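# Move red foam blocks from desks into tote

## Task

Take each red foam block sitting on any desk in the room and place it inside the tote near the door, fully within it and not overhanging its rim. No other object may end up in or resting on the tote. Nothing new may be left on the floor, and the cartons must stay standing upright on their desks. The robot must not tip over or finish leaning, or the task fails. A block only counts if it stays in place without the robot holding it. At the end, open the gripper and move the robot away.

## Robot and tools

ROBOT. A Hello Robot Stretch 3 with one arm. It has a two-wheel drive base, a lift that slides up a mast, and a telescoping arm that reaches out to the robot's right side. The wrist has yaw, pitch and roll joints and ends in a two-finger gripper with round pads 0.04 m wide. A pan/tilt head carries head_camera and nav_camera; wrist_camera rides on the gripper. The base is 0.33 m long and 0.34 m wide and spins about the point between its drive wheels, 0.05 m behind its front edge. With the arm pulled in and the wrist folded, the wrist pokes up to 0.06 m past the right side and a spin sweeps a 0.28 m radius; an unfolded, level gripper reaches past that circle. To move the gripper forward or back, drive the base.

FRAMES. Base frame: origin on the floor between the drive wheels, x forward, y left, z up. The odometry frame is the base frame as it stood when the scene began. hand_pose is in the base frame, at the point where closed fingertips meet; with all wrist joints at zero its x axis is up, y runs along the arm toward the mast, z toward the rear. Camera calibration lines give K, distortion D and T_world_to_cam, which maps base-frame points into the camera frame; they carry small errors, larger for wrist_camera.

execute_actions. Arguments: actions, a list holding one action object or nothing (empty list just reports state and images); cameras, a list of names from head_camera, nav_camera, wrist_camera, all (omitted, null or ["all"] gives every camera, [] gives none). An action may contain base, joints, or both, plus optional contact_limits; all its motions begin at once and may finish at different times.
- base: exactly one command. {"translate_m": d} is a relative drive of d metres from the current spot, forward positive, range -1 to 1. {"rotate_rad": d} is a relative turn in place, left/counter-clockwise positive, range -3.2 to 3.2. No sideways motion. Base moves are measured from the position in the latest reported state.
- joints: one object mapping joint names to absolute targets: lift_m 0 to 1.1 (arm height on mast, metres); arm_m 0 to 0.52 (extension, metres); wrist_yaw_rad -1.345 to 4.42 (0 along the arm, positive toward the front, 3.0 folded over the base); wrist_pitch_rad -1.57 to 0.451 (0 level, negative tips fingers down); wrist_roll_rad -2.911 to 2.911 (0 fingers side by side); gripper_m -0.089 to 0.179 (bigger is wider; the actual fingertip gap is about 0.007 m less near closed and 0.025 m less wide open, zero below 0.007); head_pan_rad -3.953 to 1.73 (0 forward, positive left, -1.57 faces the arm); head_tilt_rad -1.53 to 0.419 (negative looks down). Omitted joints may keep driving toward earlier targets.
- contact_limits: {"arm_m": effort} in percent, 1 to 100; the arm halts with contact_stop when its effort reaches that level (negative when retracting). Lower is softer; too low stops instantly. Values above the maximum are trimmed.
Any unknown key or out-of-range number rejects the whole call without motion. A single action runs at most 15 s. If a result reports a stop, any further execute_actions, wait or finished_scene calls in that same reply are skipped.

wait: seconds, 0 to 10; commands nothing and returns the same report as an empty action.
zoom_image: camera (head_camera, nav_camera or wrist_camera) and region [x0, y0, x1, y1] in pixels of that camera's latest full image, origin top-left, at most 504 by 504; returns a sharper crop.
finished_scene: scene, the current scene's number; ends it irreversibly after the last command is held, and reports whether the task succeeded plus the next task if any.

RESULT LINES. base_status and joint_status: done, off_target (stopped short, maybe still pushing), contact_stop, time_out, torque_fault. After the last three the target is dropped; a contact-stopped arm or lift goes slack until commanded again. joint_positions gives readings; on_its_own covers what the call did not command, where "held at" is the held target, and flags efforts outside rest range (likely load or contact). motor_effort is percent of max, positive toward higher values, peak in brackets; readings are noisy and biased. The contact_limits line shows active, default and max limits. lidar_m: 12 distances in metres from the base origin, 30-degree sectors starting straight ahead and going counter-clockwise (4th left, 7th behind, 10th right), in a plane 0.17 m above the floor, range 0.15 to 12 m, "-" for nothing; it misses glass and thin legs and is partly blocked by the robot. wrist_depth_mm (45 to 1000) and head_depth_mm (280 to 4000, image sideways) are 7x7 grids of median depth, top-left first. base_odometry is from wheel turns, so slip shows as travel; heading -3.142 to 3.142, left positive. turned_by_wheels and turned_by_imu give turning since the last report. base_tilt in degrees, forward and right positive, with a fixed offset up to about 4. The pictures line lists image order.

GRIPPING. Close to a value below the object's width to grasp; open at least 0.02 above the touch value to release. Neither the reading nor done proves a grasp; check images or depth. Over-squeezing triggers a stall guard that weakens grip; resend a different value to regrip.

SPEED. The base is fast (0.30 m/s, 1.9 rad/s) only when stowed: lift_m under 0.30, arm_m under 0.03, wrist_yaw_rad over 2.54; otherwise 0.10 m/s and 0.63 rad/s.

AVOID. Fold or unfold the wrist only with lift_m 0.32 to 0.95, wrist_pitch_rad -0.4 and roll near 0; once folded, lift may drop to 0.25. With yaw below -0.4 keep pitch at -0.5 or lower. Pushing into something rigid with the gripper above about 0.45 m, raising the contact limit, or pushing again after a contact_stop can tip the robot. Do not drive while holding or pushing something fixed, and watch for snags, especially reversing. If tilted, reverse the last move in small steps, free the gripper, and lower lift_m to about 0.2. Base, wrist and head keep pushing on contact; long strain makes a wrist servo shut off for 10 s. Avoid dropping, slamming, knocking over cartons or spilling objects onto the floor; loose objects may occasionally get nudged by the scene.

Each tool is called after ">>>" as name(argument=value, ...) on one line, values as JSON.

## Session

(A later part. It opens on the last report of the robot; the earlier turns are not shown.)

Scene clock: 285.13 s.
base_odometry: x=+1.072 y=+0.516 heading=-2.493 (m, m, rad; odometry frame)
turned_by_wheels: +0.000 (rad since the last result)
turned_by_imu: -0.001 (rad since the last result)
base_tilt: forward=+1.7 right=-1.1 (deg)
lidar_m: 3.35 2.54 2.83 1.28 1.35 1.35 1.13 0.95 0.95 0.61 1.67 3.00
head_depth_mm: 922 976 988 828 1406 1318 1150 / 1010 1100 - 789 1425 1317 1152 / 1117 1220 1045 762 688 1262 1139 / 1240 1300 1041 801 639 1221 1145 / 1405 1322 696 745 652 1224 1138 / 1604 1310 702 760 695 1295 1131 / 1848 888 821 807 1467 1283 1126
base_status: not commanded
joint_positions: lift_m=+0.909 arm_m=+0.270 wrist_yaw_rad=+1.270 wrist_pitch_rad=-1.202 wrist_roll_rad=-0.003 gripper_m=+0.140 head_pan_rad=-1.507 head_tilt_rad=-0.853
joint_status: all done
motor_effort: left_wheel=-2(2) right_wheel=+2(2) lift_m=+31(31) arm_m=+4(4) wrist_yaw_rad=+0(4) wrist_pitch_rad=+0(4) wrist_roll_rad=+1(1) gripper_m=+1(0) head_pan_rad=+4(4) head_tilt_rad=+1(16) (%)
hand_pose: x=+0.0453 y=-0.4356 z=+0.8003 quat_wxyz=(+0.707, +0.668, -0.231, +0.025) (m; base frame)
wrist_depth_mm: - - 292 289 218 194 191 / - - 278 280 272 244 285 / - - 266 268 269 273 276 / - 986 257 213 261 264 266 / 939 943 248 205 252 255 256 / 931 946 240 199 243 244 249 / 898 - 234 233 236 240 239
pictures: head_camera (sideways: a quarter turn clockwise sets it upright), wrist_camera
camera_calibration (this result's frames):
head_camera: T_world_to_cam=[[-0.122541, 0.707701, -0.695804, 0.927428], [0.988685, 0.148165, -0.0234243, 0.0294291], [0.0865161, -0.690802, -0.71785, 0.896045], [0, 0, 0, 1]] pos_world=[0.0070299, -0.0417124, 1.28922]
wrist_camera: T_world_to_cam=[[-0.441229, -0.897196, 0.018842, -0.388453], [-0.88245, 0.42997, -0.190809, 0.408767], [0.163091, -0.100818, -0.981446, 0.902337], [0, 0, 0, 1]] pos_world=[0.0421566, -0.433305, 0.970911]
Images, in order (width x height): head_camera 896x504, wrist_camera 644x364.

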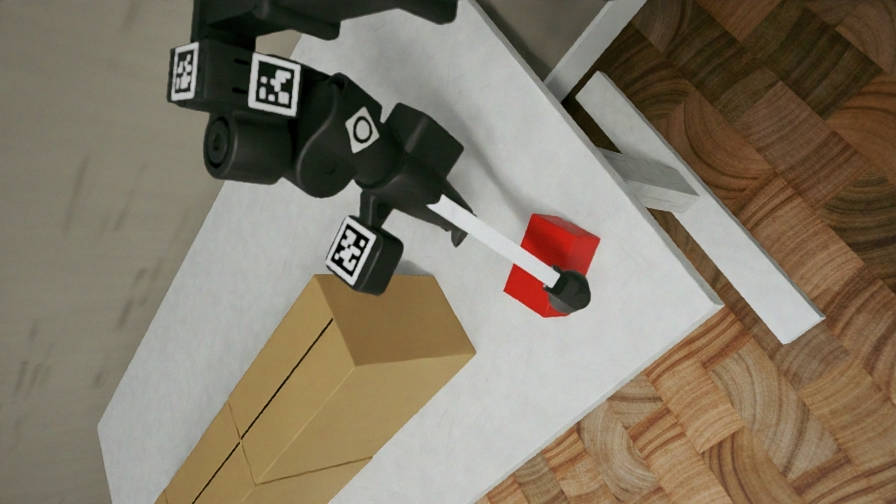

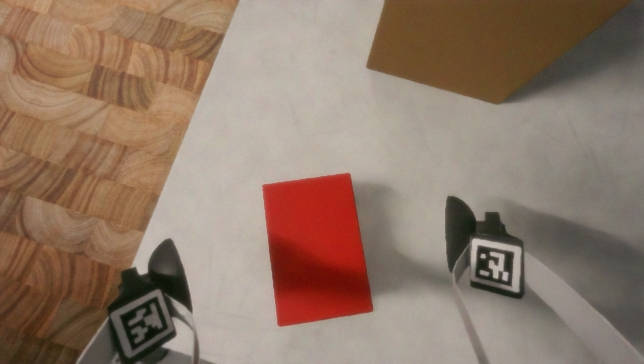

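>>> execute_actions(actions=[{"joints": {"lift_m": 0.856}}], cameras=["wrist_camera"])

>>> execute_actions(actions=[{"joints": {"gripper_m": 0.03}}], cameras=["head_camera", "wrist_camera"])

Scene clock: 287.97 s.
base_odometry: x=+1.072 y=+0.516 heading=-2.493 (m, m, rad; odometry frame)
turned_by_wheels: +0.000 (rad since the last result)
turned_by_imu: +0.000 (rad since the last result)
base_tilt: forward=+1.6 right=-1.1 (deg)
lidar_m: 3.34 2.54 2.83 1.28 1.35 1.35 1.13 0.95 0.95 0.61 1.66 2.99
head_depth_mm: 924 1009 - 812 1437 1296 1152 / 1008 1117 - 791 1420 1309 1147 / 1116 1224 1043 - 689 1261 1145 / 1243 1299 1001 770 639 1222 1138 / 1404 1320 702 745 654 1222 1134 / 1608 1313 700 762 694 1293 1129 / 1841 887 824 808 1457 1283 1124
base_status: not commanded
joint_positions: lift_m=+0.857 arm_m=+0.270 wrist_yaw_rad=+1.270 wrist_pitch_rad=-1.202 wrist_roll_rad=-0.003 gripper_m=+0.140 head_pan_rad=-1.507 head_tilt_rad=-0.853
joint_status: all done
motor_effort: left_wheel=-1(1) right_wheel=+2(2) lift_m=+7(26) arm_m=+4(4) wrist_yaw_rad=-1(1) wrist_pitch_rad=+0(1) wrist_roll_rad=+1(1) gripper_m=+0(1) head_pan_rad=+5(4) head_tilt_rad=+2(2) (%)
hand_pose: x=+0.0453 y=-0.4356 z=+0.7477 quat_wxyz=(+0.707, +0.668, -0.231, +0.025) (m; base frame)
wrist_depth_mm: - - 227 228 219 195 192 / - 1000 218 221 222 222 225 / 977 960 210 211 214 215 217 / 939 203 202 159 206 207 210 / 916 195 195 153 199 202 203 / 874 189 190 149 192 192 197 / 845 183 184 144 187 188 190
pictures: wrist_camera
camera_calibration (this result's frames):
wrist_camera: T_world_to_cam=[[-0.441224, -0.897198, 0.0188905, -0.387513], [-0.882506, 0.429988, -0.190506, 0.398453], [0.162799, -0.100727, -0.981504, 0.850885], [0, 0, 0, 1]] pos_world=[0.0421337, -0.433299, 0.918375]
Images, in order (width x height): wrist_camera 644x364.

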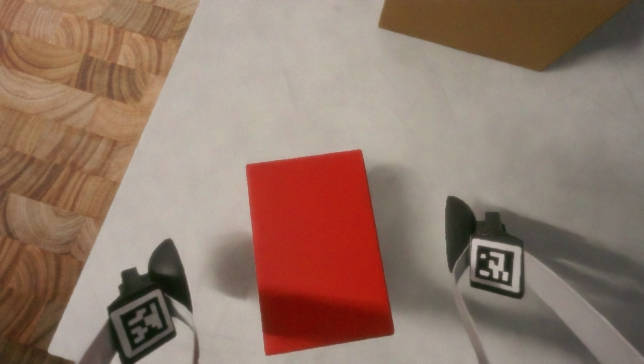

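Scene clock: 289.57 s.
base_odometry: x=+1.072 y=+0.516 heading=-2.493 (m, m, rad; odometry frame)
turned_by_wheels: +0.000 (rad since the last result)
turned_by_imu: +0.000 (rad since the last result)
base_tilt: forward=+1.7 right=-1.0 (deg)
lidar_m: 3.33 2.53 2.83 1.28 1.35 1.35 1.13 0.95 0.95 0.61 1.66 2.99
head_depth_mm: 927 1012 - 814 1441 1293 1154 / 1007 1116 - 790 1420 1313 1149 / 1115 1223 1045 - 687 1259 1144 / 1242 1304 1001 778 639 1218 1139 / 1407 1321 702 747 650 1221 1131 / 1590 1311 699 761 694 1293 1126 / 1834 885 823 809 1467 1285 1126
base_status: not commanded
joint_positions: lift_m=+0.857 arm_m=+0.270 wrist_yaw_rad=+1.270 wrist_pitch_rad=-1.203 wrist_roll_rad=-0.003 gripper_m=+0.031 head_pan_rad=-1.507 head_tilt_rad=-0.853
joint_status: all done
motor_effort: left_wheel=-2(1) right_wheel=+2(1) lift_m=+7(7) arm_m=+4(4) wrist_yaw_rad=+0(1) wrist_pitch_rad=+1(0) wrist_roll_rad=+1(1) gripper_m=-14(86) head_pan_rad=+4(4) head_tilt_rad=+3(2) (%)
hand_pose: x=+0.0451 y=-0.4356 z=+0.7477 quat_wxyz=(+0.707, +0.668, -0.231, +0.025) (m; base frame)
wrist_depth_mm: - - 226 227 219 194 191 / - - 217 219 221 222 225 / 995 959 210 213 213 216 216 / 939 203 202 156 206 208 208 / 904 195 196 150 201 201 203 / 884 189 167 146 191 196 195 / 833 183 183 142 186 189 190
pictures: head_camera (sideways: a quarter turn clockwise sets it upright), wrist_camera
camera_calibration (this result's frames):
head_camera: T_world_to_cam=[[-0.122541, 0.707701, -0.695804, 0.927428], [0.988685, 0.148165, -0.0234243, 0.0294291], [0.0865161, -0.690802, -0.71785, 0.896045], [0, 0, 0, 1]] pos_world=[0.0070299, -0.0417124, 1.28922]
wrist_camera: T_world_to_cam=[[-0.441214, -0.897201, 0.0189714, -0.387595], [-0.882601, 0.430017, -0.190002, 0.397961], [0.162312, -0.100576, -0.9816, 0.851032], [0, 0, 0, 1]] pos_world=[0.0420954, -0.433287, 0.918341]
Images, in order (width x height): head_camera 896x504, wrist_camera 644x364.

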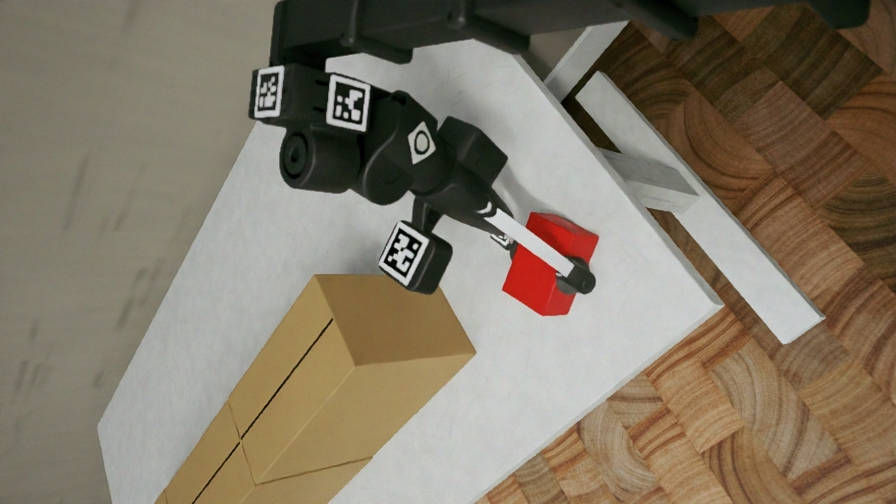

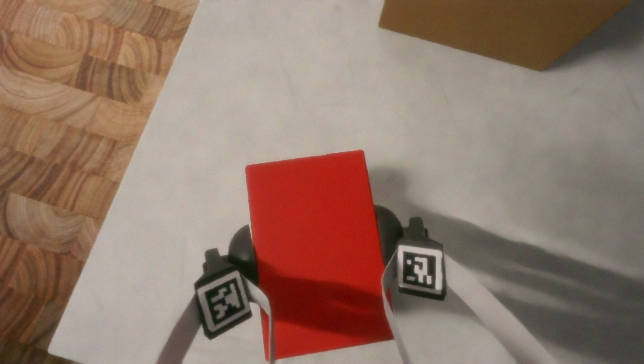

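>>> execute_actions(actions=[{"base": {"rotate_rad": 0.384}, "joints": {"lift_m": 0.89, "arm_m": 0.0, "wrist_yaw_rad": 2.2}}], cameras=["head_camera"])

>>> execute_actions(actions=[{"base": {"translate_m": 0.6}, "joints": {"lift_m": 0.29, "wrist_yaw_rad": 3.0, "wrist_pitch_rad": -0.4, "head_pan_rad": -0.3, "head_tilt_rad": -0.7}}], cameras=["nav_camera", "wrist_camera"])

Scene clock: 301.63 s.
base_odometry: x=+1.072 y=+0.516 heading=-2.109 (m, m, rad; odometry frame)
turned_by_wheels: +0.384 (rad since the last result)
turned_by_imu: +0.390 (rad since the last result)
base_tilt: forward=+1.7 right=-1.1 (deg)
lidar_m: 2.68 2.53 1.77 0.96 1.36 1.24 0.96 0.95 0.61 1.49 3.00 3.40
head_depth_mm: 1372 1360 1025 817 714 - 1133 / 1626 1365 695 746 700 - 1134 / 1954 1293 741 759 - - - / 2484 957 905 804 721 1274 - / 2935 1171 1035 1760 1517 1301 - / 2948 1486 2255 1798 1501 1291 1152 / 2897 2947 2230 1788 1499 1286 1126
base_status: done
joint_positions: lift_m=+0.889 arm_m=+0.001 wrist_yaw_rad=+2.199 wrist_pitch_rad=-1.204 wrist_roll_rad=-0.003 gripper_m=+0.031 head_pan_rad=-1.507 head_tilt_rad=-0.853
joint_status: all done
motor_effort: left_wheel=-1(6) right_wheel=+2(8) lift_m=+31(31) arm_m=-4(4) wrist_yaw_rad=+2(6) wrist_pitch_rad=+1(1) wrist_roll_rad=+1(1) gripper_m=-14(14) head_pan_rad=+4(4) head_tilt_rad=+3(3) (%)
hand_pose: x=+0.0349 y=-0.1050 z=+0.7801 quat_wxyz=(+0.622, +0.700, +0.093, +0.338) (m; base frame)
wrist_depth_mm: - - - - - - - / 989 - - - - - - / - - - - - - - / 948 1000 995 155 - - - / - 945 151 150 982 969 986 / 906 918 - 145 931 956 964 / 892 891 871 142 891 925 921
pictures: head_camera (sideways: a quarter turn clockwise sets it upright)
camera_calibration (this result's frames):
head_camera: T_world_to_cam=[[-0.122565, 0.707535, -0.695968, 0.927642], [0.988678, 0.148207, -0.0234438, 0.0294545], [0.0865601, -0.690962, -0.71769, 0.895837], [0, 0, 0, 1]] pos_world=[0.0070321, -0.0417152, 1.28923]
Images, in order (width x height): head_camera 896x504.

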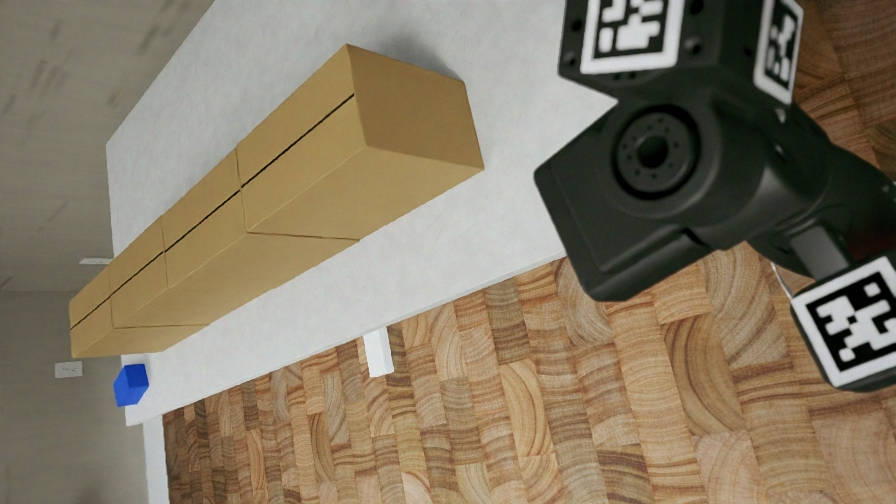

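Scene clock: 308.40 s.
base_odometry: x=+0.764 y=+0.000 heading=-2.109 (m, m, rad; odometry frame)
turned_by_wheels: +0.000 (rad since the last result)
turned_by_imu: -0.003 (rad since the last result)
base_tilt: forward=+1.7 right=-1.2 (deg)
lidar_m: 2.07 1.98 1.61 1.11 1.62 1.71 1.53 1.06 1.60 1.70 2.71 2.92
head_depth_mm: 3122 3343 3124 2240 1766 1441 1223 / 3009 3453 3100 2222 1734 1442 1218 / 2762 3117 3058 2216 1740 1429 1212 / 2492 2801 2956 2183 1721 1417 1206 / 2328 2577 2802 2166 1710 1413 1198 / 2178 2370 2604 2153 1695 1403 1190 / 2017 2220 2460 2128 1685 1393 1183
base_status: done
joint_positions: lift_m=+0.291 arm_m=+0.001 wrist_yaw_rad=+2.999 wrist_pitch_rad=-0.423 wrist_roll_rad=-0.003 gripper_m=+0.031 head_pan_rad=-0.307 head_tilt_rad=-0.704
joint_status: all done
motor_effort: left_wheel=-1(6) right_wheel=+2(8) lift_m=+7(33) arm_m=-4(3) wrist_yaw_rad=+2(7) wrist_pitch_rad=+7(8) wrist_roll_rad=+1(1) gripper_m=-13(15) head_pan_rad=+4(46) head_tilt_rad=+2(20) (%)
hand_pose: x=+0.0107 y=+0.0760 z=+0.3024 quat_wxyz=(+0.197, +0.699, +0.099, +0.680) (m; base frame)
wrist_depth_mm: - - - - - - - / - - - - - - - / - - - - 978 910 845 / 851 796 781 155 743 715 673 / 693 672 151 150 597 576 559 / 572 554 - 145 469 493 474 / 484 487 - 141 428 425 410
pictures: nav_camera (sideways: a quarter turn counterclockwise sets it upright), wrist_camera
camera_calibration (this result's frames):
nav_camera: T_world_to_cam=[[0.631982, -0.143558, 0.761571, -0.955881], [-0.231502, -0.972795, 0.00873514, 0.0420202], [0.739599, -0.181826, -0.648023, 0.793607], [0, 0, 0, 1]] pos_world=[0.0268766, 0.0479507, 1.24188]
wrist_camera: T_world_to_cam=[[0.96, -0.263068, -0.0958934, 0.0362172], [-0.226702, -0.529255, -0.817616, 0.318643], [0.164336, 0.80665, -0.567722, 0.276812], [0, 0, 0, 1]] pos_world=[-0.00802182, -0.0451198, 0.421153]
Images, in order (width x height): nav_camera 672x504, wrist_camera 644x364.

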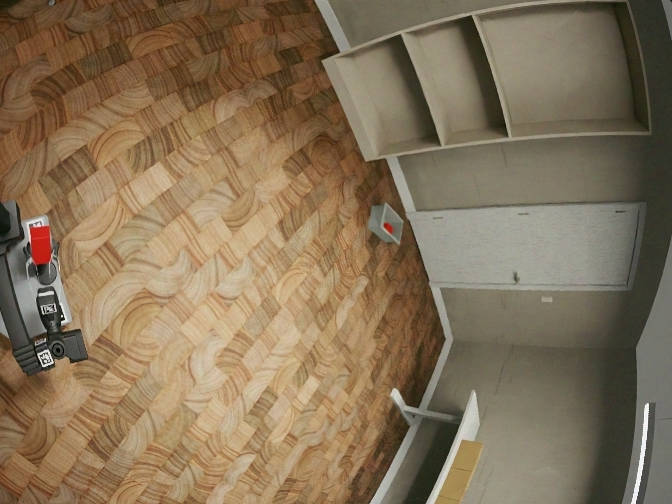

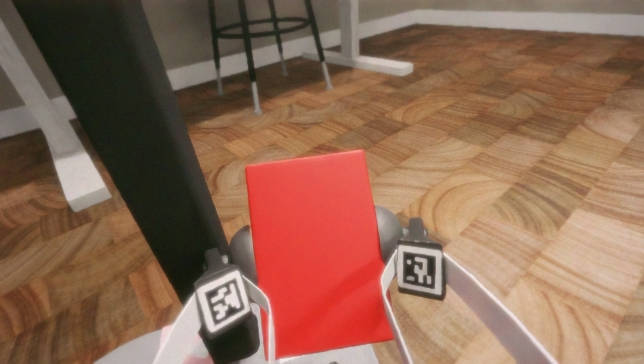

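>>> execute_actions(actions=[{"base": {"translate_m": 1.0}, "joints": {"head_pan_rad": -0.3, "head_tilt_rad": -0.85}}], cameras=["head_camera", "nav_camera"])

Scene clock: 313.93 s.
base_odometry: x=+0.252 y=-0.858 heading=-2.109 (m, m, rad; odometry frame)
turned_by_wheels: +0.000 (rad since the last result)
turned_by_imu: -0.004 (rad since the last result)
base_tilt: forward=+1.7 right=-1.2 (deg)
lidar_m: 1.07 1.31 1.18 2.08 1.59 1.84 2.45 1.99 2.16 2.51 2.28 1.77
head_depth_mm: 2034 2457 2370 1896 1567 1336 1155 / 1791 2139 2314 1886 1558 1325 1152 / 1649 1922 2203 1868 1539 1314 1146 / 1502 1732 2034 1786 1531 1311 1145 / 1387 1581 1842 1835 1529 1304 1137 / 1311 1466 1676 1804 1520 1300 1135 / 1221 1371 1542 1719 1474 1296 1127
base_status: done
joint_positions: lift_m=+0.291 arm_m=+0.001 wrist_yaw_rad=+2.999 wrist_pitch_rad=-0.422 wrist_roll_rad=-0.003 gripper_m=+0.031 head_pan_rad=-0.307 head_tilt_rad=-0.840
joint_status: all done
motor_effort: left_wheel=-1(4) right_wheel=+1(8) lift_m=+7(8) arm_m=-3(4) wrist_yaw_rad=+1(2) wrist_pitch_rad=+7(7) wrist_roll_rad=+1(1) gripper_m=-13(13) head_pan_rad=+4(5) head_tilt_rad=-6(23) (%)
hand_pose: x=+0.0106 y=+0.0760 z=+0.3024 quat_wxyz=(+0.197, +0.699, +0.099, +0.680) (m; base frame)
wrist_depth_mm: - - - - - - - / - - - - - - 934 / - - - - 982 889 839 / 909 826 784 155 742 713 681 / 704 667 150 150 604 582 555 / 572 549 - 146 470 493 481 / 485 480 - 142 427 425 412
pictures: head_camera (sideways: a quarter turn clockwise sets it upright), nav_camera (sideways: a quarter turn counterclockwise sets it upright)
camera_calibration (this result's frames):
head_camera: T_world_to_cam=[[-0.695539, 0.139564, -0.704803, 0.942651], [0.220479, 0.975084, -0.0244956, 0.0355103], [0.683824, -0.172432, -0.70898, 0.880865], [0, 0, 0, 1]] pos_world=[0.045464, -0.0142967, 1.28977]
nav_camera: T_world_to_cam=[[0.725222, -0.173029, 0.666419, -0.832446], [-0.230918, -0.972972, -0.00132931, 0.0551201], [0.648637, -0.152924, -0.745576, 0.921042], [0, 0, 0, 1]] pos_world=[0.019014, 0.0504424, 1.24154]
Images, in order (width x height): head_camera 896x504, nav_camera 672x504.

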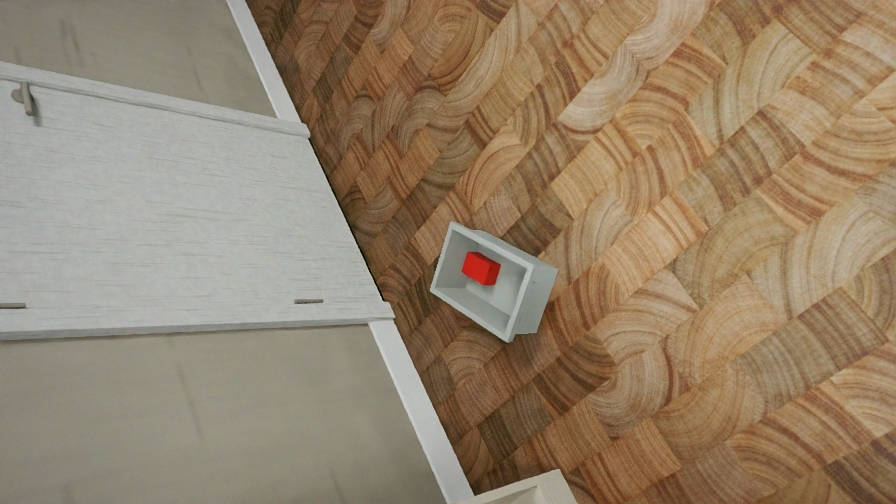

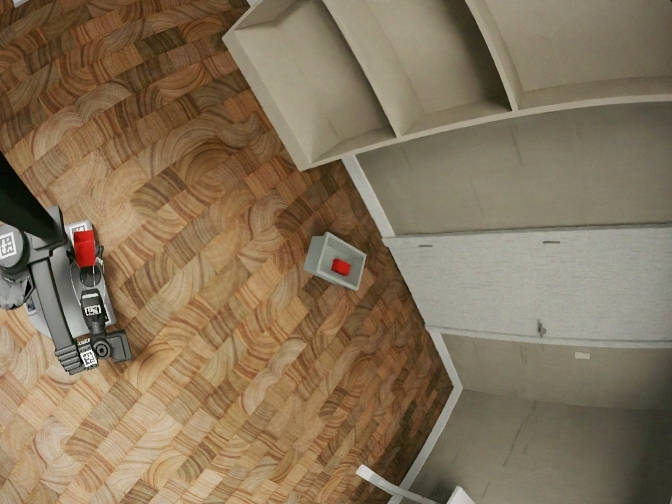

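>>> execute_actions(actions=[{"base": {"translate_m": 0.74}, "joints": {"lift_m": 0.295, "head_pan_rad": -0.7, "head_tilt_rad": -1.1}}], cameras=["head_camera"])

>>> execute_actions(actions=[{"base": {"rotate_rad": 0.985}, "joints": {"lift_m": 0.335, "wrist_yaw_rad": 0.0, "arm_m": 0.17, "head_pan_rad": -1.55, "head_tilt_rad": -1.15}}], cameras=["head_camera", "nav_camera"])

Scene clock: 323.40 s.
base_odometry: x=-0.128 y=-1.493 heading=-2.109 (m, m, rad; odometry frame)
turned_by_wheels: +0.000 (rad since the last result)
turned_by_imu: -0.004 (rad since the last result)
base_tilt: forward=+1.7 right=-1.1 (deg)
lidar_m: 0.69 0.37 0.67 0.93 1.95 2.32 2.72 2.70 2.62 2.02 2.05 0.88
head_depth_mm: 2212 2031 1736 1517 1347 1211 1106 / 2215 2003 1732 1515 1341 1213 1129 / 1719 1947 1719 1507 1337 1226 - / 1332 1600 1714 1503 1291 1187 1127 / 1104 1287 1542 1500 1309 1199 1109 / 945 1076 1245 1436 1335 1199 1093 / 818 930 1072 1245 1306 1197 1072
base_status: done
joint_positions: lift_m=+0.294 arm_m=+0.001 wrist_yaw_rad=+2.999 wrist_pitch_rad=-0.422 wrist_roll_rad=-0.003 gripper_m=+0.031 head_pan_rad=-0.693 head_tilt_rad=-1.087
joint_status: all done
motor_effort: left_wheel=-1(4) right_wheel=+1(8) lift_m=+31(31) arm_m=-3(3) wrist_yaw_rad=+0(2) wrist_pitch_rad=+7(7) wrist_roll_rad=+1(1) gripper_m=-14(14) head_pan_rad=-3(34) head_tilt_rad=-8(31) (%)
hand_pose: x=+0.0106 y=+0.0761 z=+0.3060 quat_wxyz=(+0.197, +0.699, +0.099, +0.680) (m; base frame)
wrist_depth_mm: - - 944 961 721 581 343 / - - - - 788 621 436 / - - - 827 734 654 545 / 921 827 781 156 594 506 597 / 708 679 151 151 541 501 566 / 573 560 - 145 472 497 479 / 489 493 - 142 432 430 415
pictures: head_camera (sideways: a quarter turn clockwise sets it upright)
camera_calibration (this result's frames):
head_camera: T_world_to_cam=[[-0.707581, 0.487874, -0.511182, 0.690455], [0.569185, 0.822204, -0.00315457, 0.00559504], [0.418757, -0.293189, -0.859466, 1.07815], [0, 0, 0, 1]] pos_world=[0.0338871, -0.0253544, 1.2796]
Images, in order (width x height): head_camera 896x504.

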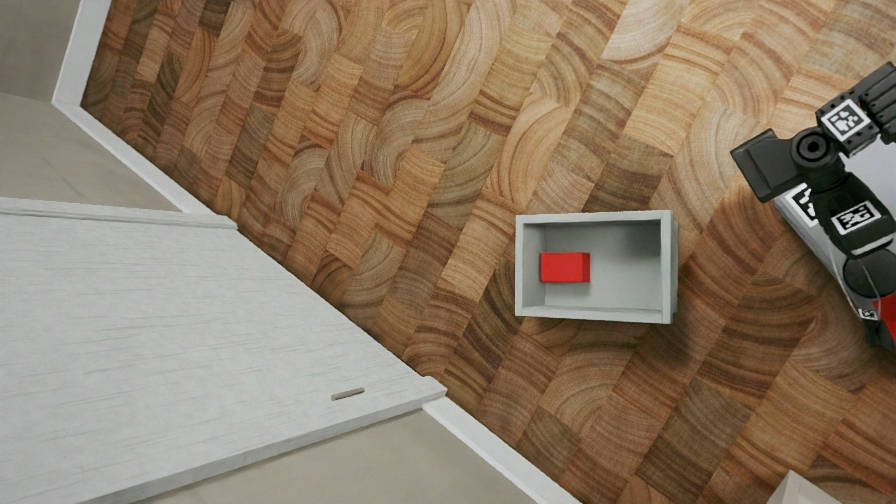

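Scene clock: 325.90 s.
base_odometry: x=-0.128 y=-1.493 heading=-1.124 (m, m, rad; odometry frame)
turned_by_wheels: +0.985 (rad since the last result)
turned_by_imu: +1.004 (rad since the last result)
base_tilt: forward=+1.7 right=-1.2 (deg)
lidar_m: 0.66 0.93 1.94 2.06 2.71 2.70 3.25 2.02 2.37 0.89 0.70 0.37
head_depth_mm: 1977 1875 1645 1468 1321 1205 1115 / 1514 1832 1658 1462 1316 1197 - / 1248 1579 1642 1465 - 1227 - / 1067 1297 1580 1463 1272 1220 - / 923 1098 1354 1448 1308 1190 1093 / 826 971 1165 1378 1304 1187 1094 / 757 863 1005 1200 1287 1159 1087
base_status: done
joint_positions: lift_m=+0.334 arm_m=+0.170 wrist_yaw_rad=+0.002 wrist_pitch_rad=-0.422 wrist_roll_rad=-0.003 gripper_m=+0.031 head_pan_rad=-1.543 head_tilt_rad=-1.136
joint_status: all done
motor_effort: left_wheel=-1(7) right_wheel=+2(9) lift_m=+31(31) arm_m=+4(4) wrist_yaw_rad=-3(2) wrist_pitch_rad=+7(7) wrist_roll_rad=+1(1) gripper_m=-14(14) head_pan_rad=-4(45) head_tilt_rad=-9(19) (%)
hand_pose: x=-0.0210 y=-0.5386 z=+0.3461 quat_wxyz=(+0.693, +0.149, -0.690, -0.147) (m; base frame)
wrist_depth_mm: 366 462 628 966 - - - / 385 470 646 - - - - / 401 474 681 - - - 945 / 413 495 642 156 822 776 738 / 420 533 620 151 659 638 623 / 436 548 346 146 511 541 523 / 439 506 492 142 467 468 453
pictures: head_camera (sideways: a quarter turn clockwise sets it upright), nav_camera (sideways: a quarter turn counterclockwise sets it upright)
camera_calibration (this result's frames):
head_camera: T_world_to_cam=[[-0.101358, 0.877609, -0.46854, 0.63121], [0.993325, 0.11534, 0.00115754, -0.00260617], [0.0550572, -0.465295, -0.883442, 1.11152], [0, 0, 0, 1]] pos_world=[0.00536931, -0.0364687, 1.27772]
nav_camera: T_world_to_cam=[[0.0791365, -0.903777, 0.420625, -0.508297], [-0.994954, -0.0977186, -0.0227723, 0.0876925], [0.061684, -0.4167, -0.906949, 1.13439], [0, 0, 0, 1]] pos_world=[0.0575011, 0.021883, 1.24463]
Images, in order (width x height): head_camera 896x504, nav_camera 672x504.

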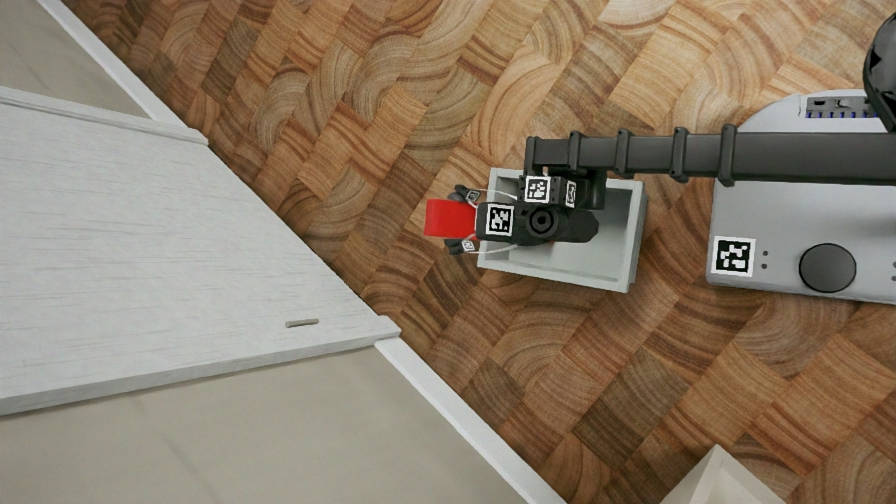

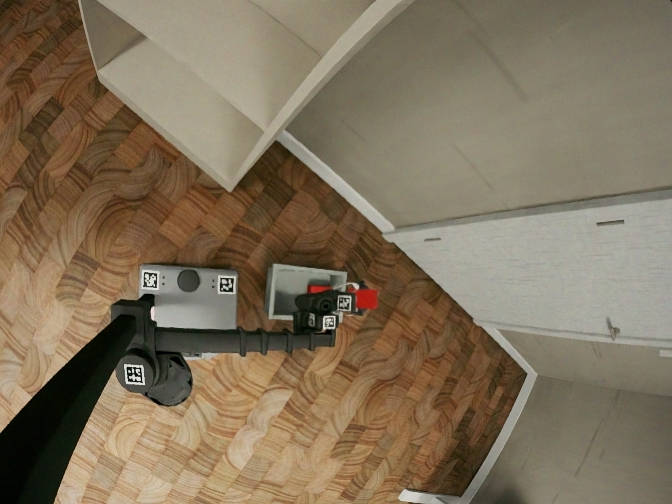

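>>> execute_actions(actions=[{"joints": {"lift_m": 0.275, "wrist_pitch_rad": -1.2, "wrist_yaw_rad": -0.06}}], cameras=["head_camera", "wrist_camera"])

Scene clock: 327.73 s.
base_odometry: x=-0.128 y=-1.493 heading=-1.124 (m, m, rad; odometry frame)
turned_by_wheels: +0.000 (rad since the last result)
turned_by_imu: +0.000 (rad since the last result)
base_tilt: forward=+1.7 right=-1.1 (deg)
lidar_m: 0.66 0.93 1.95 2.06 2.71 2.70 3.25 2.02 2.37 0.34 0.70 0.37
head_depth_mm: 1988 1868 1648 1464 1314 1200 1102 / 1533 1835 1642 1457 1325 1198 - / 1250 1583 1635 1460 1357 1231 - / 1065 1295 1576 1449 1279 1222 - / 922 1095 1350 1452 1311 1190 1093 / 824 974 1165 1388 1310 1188 1094 / 756 865 1006 1206 1287 1156 1089
base_status: not commanded
joint_positions: lift_m=+0.276 arm_m=+0.170 wrist_yaw_rad=-0.058 wrist_pitch_rad=-1.203 wrist_roll_rad=-0.003 gripper_m=+0.031 head_pan_rad=-1.543 head_tilt_rad=-1.136
joint_status: all done
motor_effort: left_wheel=-2(1) right_wheel=+2(2) lift_m=+8(29) arm_m=+3(3) wrist_yaw_rad=-3(5) wrist_pitch_rad=+1(7) wrist_roll_rad=+1(1) gripper_m=-14(14) head_pan_rad=-3(3) head_tilt_rad=-9(8) (%)
hand_pose: x=-0.0257 y=-0.3843 z=+0.1667 quat_wxyz=(+0.572, +0.384, -0.593, -0.417) (m; base frame)
wrist_depth_mm: 377 374 278 295 393 397 396 / 364 367 324 352 316 381 386 / 356 351 342 333 297 365 370 / 341 339 278 155 279 354 357 / 329 331 229 150 219 344 348 / 318 321 178 146 211 336 335 / 310 313 246 142 205 323 322
pictures: head_camera (sideways: a quarter turn clockwise sets it upright), wrist_camera
camera_calibration (this result's frames):
head_camera: T_world_to_cam=[[-0.101358, 0.877609, -0.46854, 0.63121], [0.993325, 0.11534, 0.00115754, -0.00260617], [0.0550572, -0.465295, -0.883442, 1.11152], [0, 0, 0, 1]] pos_world=[0.00536931, -0.0364687, 1.27772]
wrist_camera: T_world_to_cam=[[-0.97693, 0.212714, 0.0189734, 0.0509694], [0.205355, 0.960075, -0.18996, 0.434623], [-0.0586232, -0.181682, -0.981608, 0.26051], [0, 0, 0, 1]] pos_world=[-0.0241865, -0.380783, 0.337313]
Images, in order (width x height): head_camera 896x504, wrist_camera 644x364.

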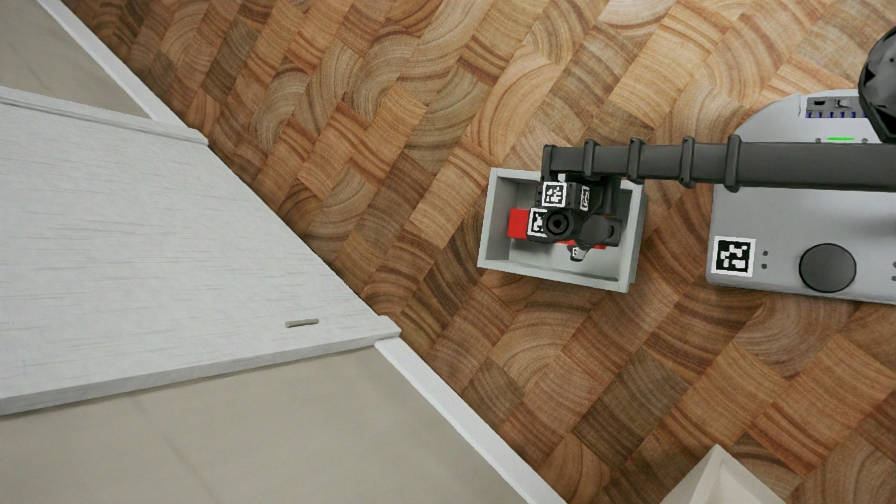

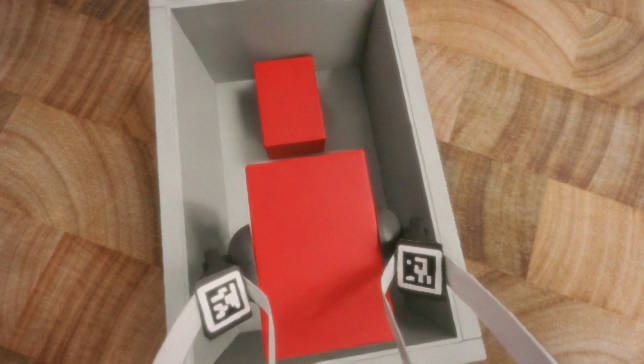

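>>> execute_actions(actions=[{"joints": {"lift_m": 0.142, "arm_m": 0.183}}], cameras=["wrist_camera"])

>>> execute_actions(actions=[{"joints": {"gripper_m": 0.095}}], cameras=["wrist_camera"])

>>> execute_actions(actions=[{"joints": {"lift_m": 0.27}}], cameras=["wrist_camera", "head_camera"])

Scene clock: 331.90 s.
base_odometry: x=-0.128 y=-1.493 heading=-1.124 (m, m, rad; odometry frame)
turned_by_wheels: +0.000 (rad since the last result)
turned_by_imu: -0.001 (rad since the last result)
base_tilt: forward=+1.8 right=-1.1 (deg)
lidar_m: 0.66 0.93 1.94 2.06 2.71 2.70 3.25 2.02 2.37 0.89 0.70 0.37
head_depth_mm: 1990 1881 1657 1465 1320 1201 1102 / 1519 1844 1650 1473 1315 1201 - / 1249 1584 1645 1463 1329 1229 - / 1066 1297 1579 1455 1301 1215 - / 923 1098 1352 1457 1305 1191 1093 / 824 970 1164 1387 1303 1189 1090 / 756 865 1008 1207 1287 1157 1086
base_status: not commanded
joint_positions: lift_m=+0.143 arm_m=+0.183 wrist_yaw_rad=-0.058 wrist_pitch_rad=-1.204 wrist_roll_rad=-0.003 gripper_m=+0.031 head_pan_rad=-1.543 head_tilt_rad=-1.136
joint_status: all done
motor_effort: left_wheel=-1(2) right_wheel=+2(2) lift_m=+7(7) arm_m=+3(5) wrist_yaw_rad=-3(2) wrist_pitch_rad=+1(1) wrist_roll_rad=+1(1) gripper_m=-13(14) head_pan_rad=-4(4) head_tilt_rad=-9(8) (%)
hand_pose: x=-0.0257 y=-0.3971 z=+0.0336 quat_wxyz=(+0.572, +0.384, -0.593, -0.417) (m; base frame)
wrist_depth_mm: 128 187 180 181 207 122 101 / 124 177 183 178 219 126 97 / 119 169 212 215 214 131 94 / 115 161 205 155 207 135 93 / 112 154 197 150 196 141 95 / 109 148 170 146 193 138 98 / 105 134 186 142 190 167 101
pictures: wrist_camera
camera_calibration (this result's frames):
wrist_camera: T_world_to_cam=[[-0.976877, 0.212946, 0.0190951, 0.0562991], [0.205606, 0.960171, -0.189202, 0.421655], [-0.0586245, -0.180902, -0.981752, 0.127894], [0, 0, 0, 1]] pos_world=[-0.0241997, -0.393713, 0.204263]
Images, in order (width x height): wrist_camera 644x364.

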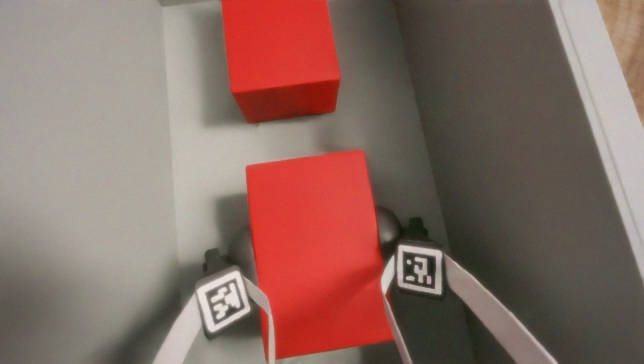

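Scene clock: 333.03 s.
base_odometry: x=-0.128 y=-1.493 heading=-1.124 (m, m, rad; odometry frame)
turned_by_wheels: +0.000 (rad since the last result)
turned_by_imu: +0.000 (rad since the last result)
base_tilt: forward=+1.7 right=-1.1 (deg)
lidar_m: 0.66 0.93 1.95 2.06 2.72 2.70 3.25 2.02 2.36 0.89 0.70 0.37
head_depth_mm: 1985 1881 1657 1456 1322 1196 1099 / 1520 1836 1639 1460 1314 1195 - / 1250 1582 1630 1458 1329 1228 - / 1066 1297 1576 1457 1301 1218 - / 921 1095 1349 1451 1306 1192 1092 / 824 976 1166 1391 1308 1186 1093 / 758 863 1009 1204 1288 1159 1088
base_status: not commanded
joint_positions: lift_m=+0.143 arm_m=+0.183 wrist_yaw_rad=-0.058 wrist_pitch_rad=-1.204 wrist_roll_rad=-0.003 gripper_m=+0.095 head_pan_rad=-1.543 head_tilt_rad=-1.136
joint_status: all done
motor_effort: left_wheel=-1(1) right_wheel=+2(2) lift_m=+7(7) arm_m=+4(5) wrist_yaw_rad=-2(3) wrist_pitch_rad=+1(1) wrist_roll_rad=+1(1) gripper_m=-1(80) head_pan_rad=-4(3) head_tilt_rad=-9(8) (%)
hand_pose: x=-0.0257 y=-0.3971 z=+0.0336 quat_wxyz=(+0.572, +0.384, -0.593, -0.417) (m; base frame)
wrist_depth_mm: 128 187 179 181 207 122 101 / 123 177 184 178 219 126 97 / 119 169 213 213 214 131 94 / 115 161 205 161 208 135 93 / 112 154 199 156 200 140 96 / 108 139 193 152 195 134 98 / 105 132 185 148 189 165 97
pictures: wrist_camera
camera_calibration (this result's frames):
wrist_camera: T_world_to_cam=[[-0.976877, 0.212946, 0.0190976, 0.0562985], [0.205607, 0.960174, -0.189187, 0.421651], [-0.0586237, -0.180886, -0.981755, 0.1279], [0, 0, 0, 1]] pos_world=[-0.0241997, -0.393712, 0.204262]
Images, in order (width x height): wrist_camera 644x364.

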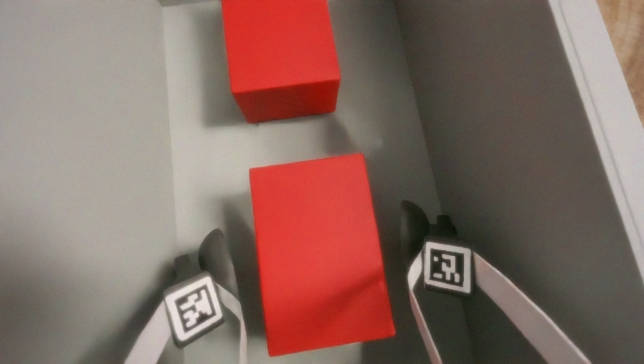

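Scene clock: 335.03 s.
base_odometry: x=-0.128 y=-1.493 heading=-1.124 (m, m, rad; odometry frame)
turned_by_wheels: +0.000 (rad since the last result)
turned_by_imu: +0.000 (rad since the last result)
base_tilt: forward=+1.7 right=-1.1 (deg)
lidar_m: 0.66 0.93 1.94 2.06 2.73 2.69 3.24 2.02 2.37 0.89 0.70 0.37
head_depth_mm: 1984 1891 1640 1462 1318 1198 1102 / 1522 1841 1643 1458 1317 1200 - / 1252 1583 1633 1452 1288 1223 - / 1063 1301 1575 1459 1261 1219 - / 925 1099 1347 1455 1314 1190 1091 / 826 971 1167 1379 1307 1187 1090 / 755 866 1006 1205 1290 1154 1088
base_status: not commanded
joint_positions: lift_m=+0.269 arm_m=+0.183 wrist_yaw_rad=-0.058 wrist_pitch_rad=-1.204 wrist_roll_rad=-0.003 gripper_m=+0.095 head_pan_rad=-1.543 head_tilt_rad=-1.136
joint_status: all done
motor_effort: left_wheel=-1(2) right_wheel=+2(2) lift_m=+32(33) arm_m=+3(4) wrist_yaw_rad=-3(3) wrist_pitch_rad=+1(1) wrist_roll_rad=+1(1) gripper_m=+0(1) head_pan_rad=-4(4) head_tilt_rad=-9(8) (%)
hand_pose: x=-0.0257 y=-0.3971 z=+0.1602 quat_wxyz=(+0.572, +0.384, -0.593, -0.417) (m; base frame)
wrist_depth_mm: 368 369 260 275 375 387 388 / 355 354 313 328 311 374 375 / 343 346 338 307 290 365 362 / 335 335 331 339 277 347 350 / 326 324 323 282 327 335 339 / 316 315 315 277 317 328 329 / 305 307 277 297 241 313 317
pictures: head_camera (sideways: a quarter turn clockwise sets it upright), wrist_camera
camera_calibration (this result's frames):
head_camera: T_world_to_cam=[[-0.101358, 0.877609, -0.46854, 0.63121], [0.993325, 0.11534, 0.00115753, -0.00260616], [0.0550572, -0.465295, -0.883442, 1.11152], [0, 0, 0, 1]] pos_world=[0.00536931, -0.0364687, 1.27772]
wrist_camera: T_world_to_cam=[[-0.976877, 0.212946, 0.0190977, 0.0538831], [0.205607, 0.960174, -0.189187, 0.445596], [-0.0586237, -0.180885, -0.981755, 0.252128], [0, 0, 0, 1]] pos_world=[-0.0241997, -0.393717, 0.3308]
Images, in order (width x height): head_camera 896x504, wrist_camera 644x364.

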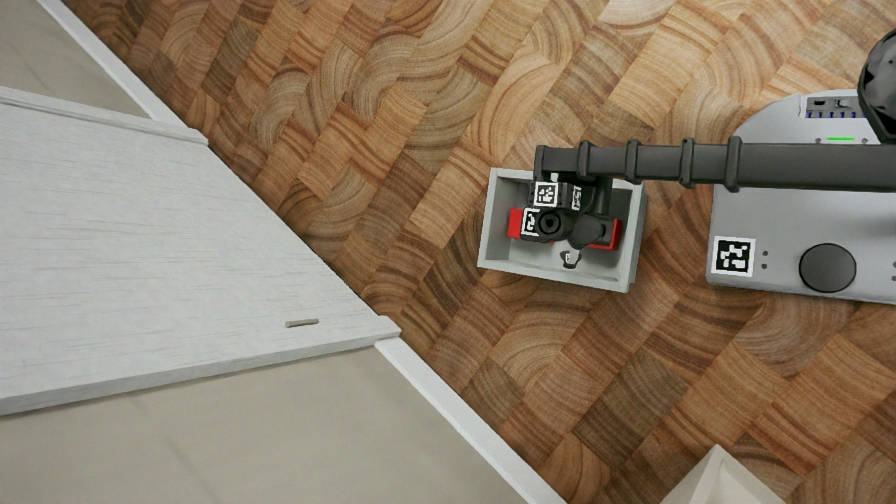

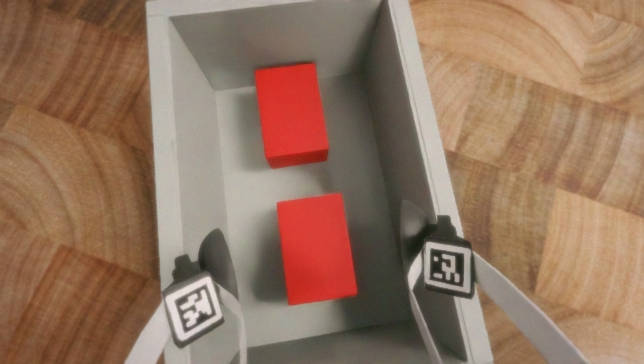

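>>> execute_actions(actions=[{"joints": {"lift_m": 0.30, "arm_m": 0.0, "head_pan_rad": -2.7, "head_tilt_rad": -0.35}}], cameras=["head_camera", "nav_camera"])

Scene clock: 338.70 s.
base_odometry: x=-0.128 y=-1.493 heading=-1.124 (m, m, rad; odometry frame)
turned_by_wheels: +0.000 (rad since the last result)
turned_by_imu: -0.001 (rad since the last result)
base_tilt: forward=+1.7 right=-1.2 (deg)
lidar_m: 0.66 0.93 1.94 2.06 2.71 2.71 3.26 2.02 2.38 0.89 0.70 0.37
head_depth_mm: 2945 3156 3416 3704 2881 2017 1561 / 2746 2936 3175 3415 2813 2005 1553 / 2585 2722 2928 2356 2747 1969 1528 / 2427 2578 2736 2136 2748 1954 1515 / 2292 2431 2575 1979 2690 1930 1510 / 2201 2290 2433 2345 2623 1915 1490 / 2070 2174 2298 2077 2437 1880 1482
base_status: not commanded
joint_positions: lift_m=+0.299 arm_m=+0.001 wrist_yaw_rad=-0.059 wrist_pitch_rad=-1.204 wrist_roll_rad=-0.003 gripper_m=+0.095 head_pan_rad=-2.693 head_tilt_rad=-0.360
joint_status: all done
motor_effort: left_wheel=-1(1) right_wheel=+2(2) lift_m=+31(27) arm_m=-4(2) wrist_yaw_rad=-2(3) wrist_pitch_rad=+1(1) wrist_roll_rad=+1(1) gripper_m=+0(0) head_pan_rad=-4(44) head_tilt_rad=+7(53) (%)
hand_pose: x=-0.0257 y=-0.2149 z=+0.1902 quat_wxyz=(+0.572, +0.384, -0.593, -0.417) (m; base frame)
wrist_depth_mm: 404 403 388 408 420 421 432 / 392 388 356 350 402 409 411 / 376 377 292 272 386 392 397 / 361 367 368 373 378 380 381 / 355 356 358 360 364 365 371 / 343 341 348 348 - - 361 / 332 330 337 - - - -
pictures: head_camera (sideways: a quarter turn clockwise sets it upright), nav_camera (sideways: a quarter turn counterclockwise sets it upright)
camera_calibration (this result's frames):
head_camera: T_world_to_cam=[[0.236277, 0.199269, -0.951034, 1.25806], [0.489333, -0.869981, -0.0607148, 0.0810508], [-0.83948, -0.451027, -0.303065, 0.362025], [0, 0, 0, 1]] pos_world=[-0.0329989, -0.0168964, 1.31109]
nav_camera: T_world_to_cam=[[-0.292901, -0.201078, 0.93476, -1.1761], [-0.492129, 0.8699, 0.0329202, 0.0121144], [-0.819767, -0.45038, -0.35375, 0.420235], [0, 0, 0, 1]] pos_world=[0.00597761, -0.0577592, 1.24763]
Images, in order (width x height): head_camera 896x504, nav_camera 672x504.

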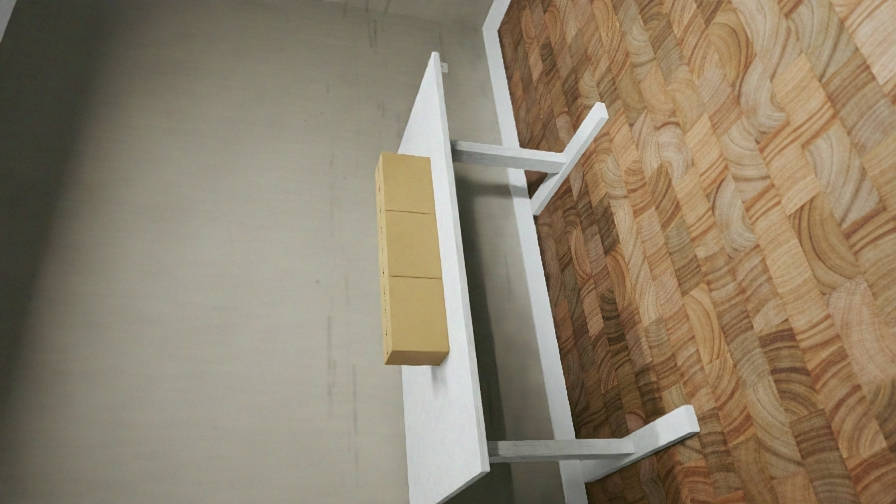

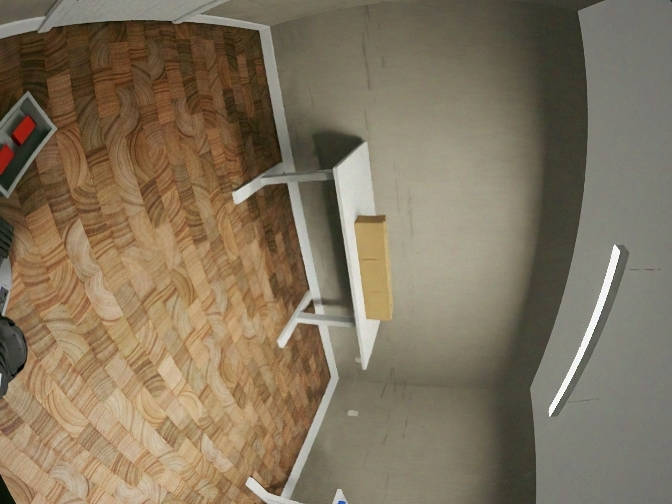

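>>> finished_scene(scene=1)

The scene is finished: the task was done.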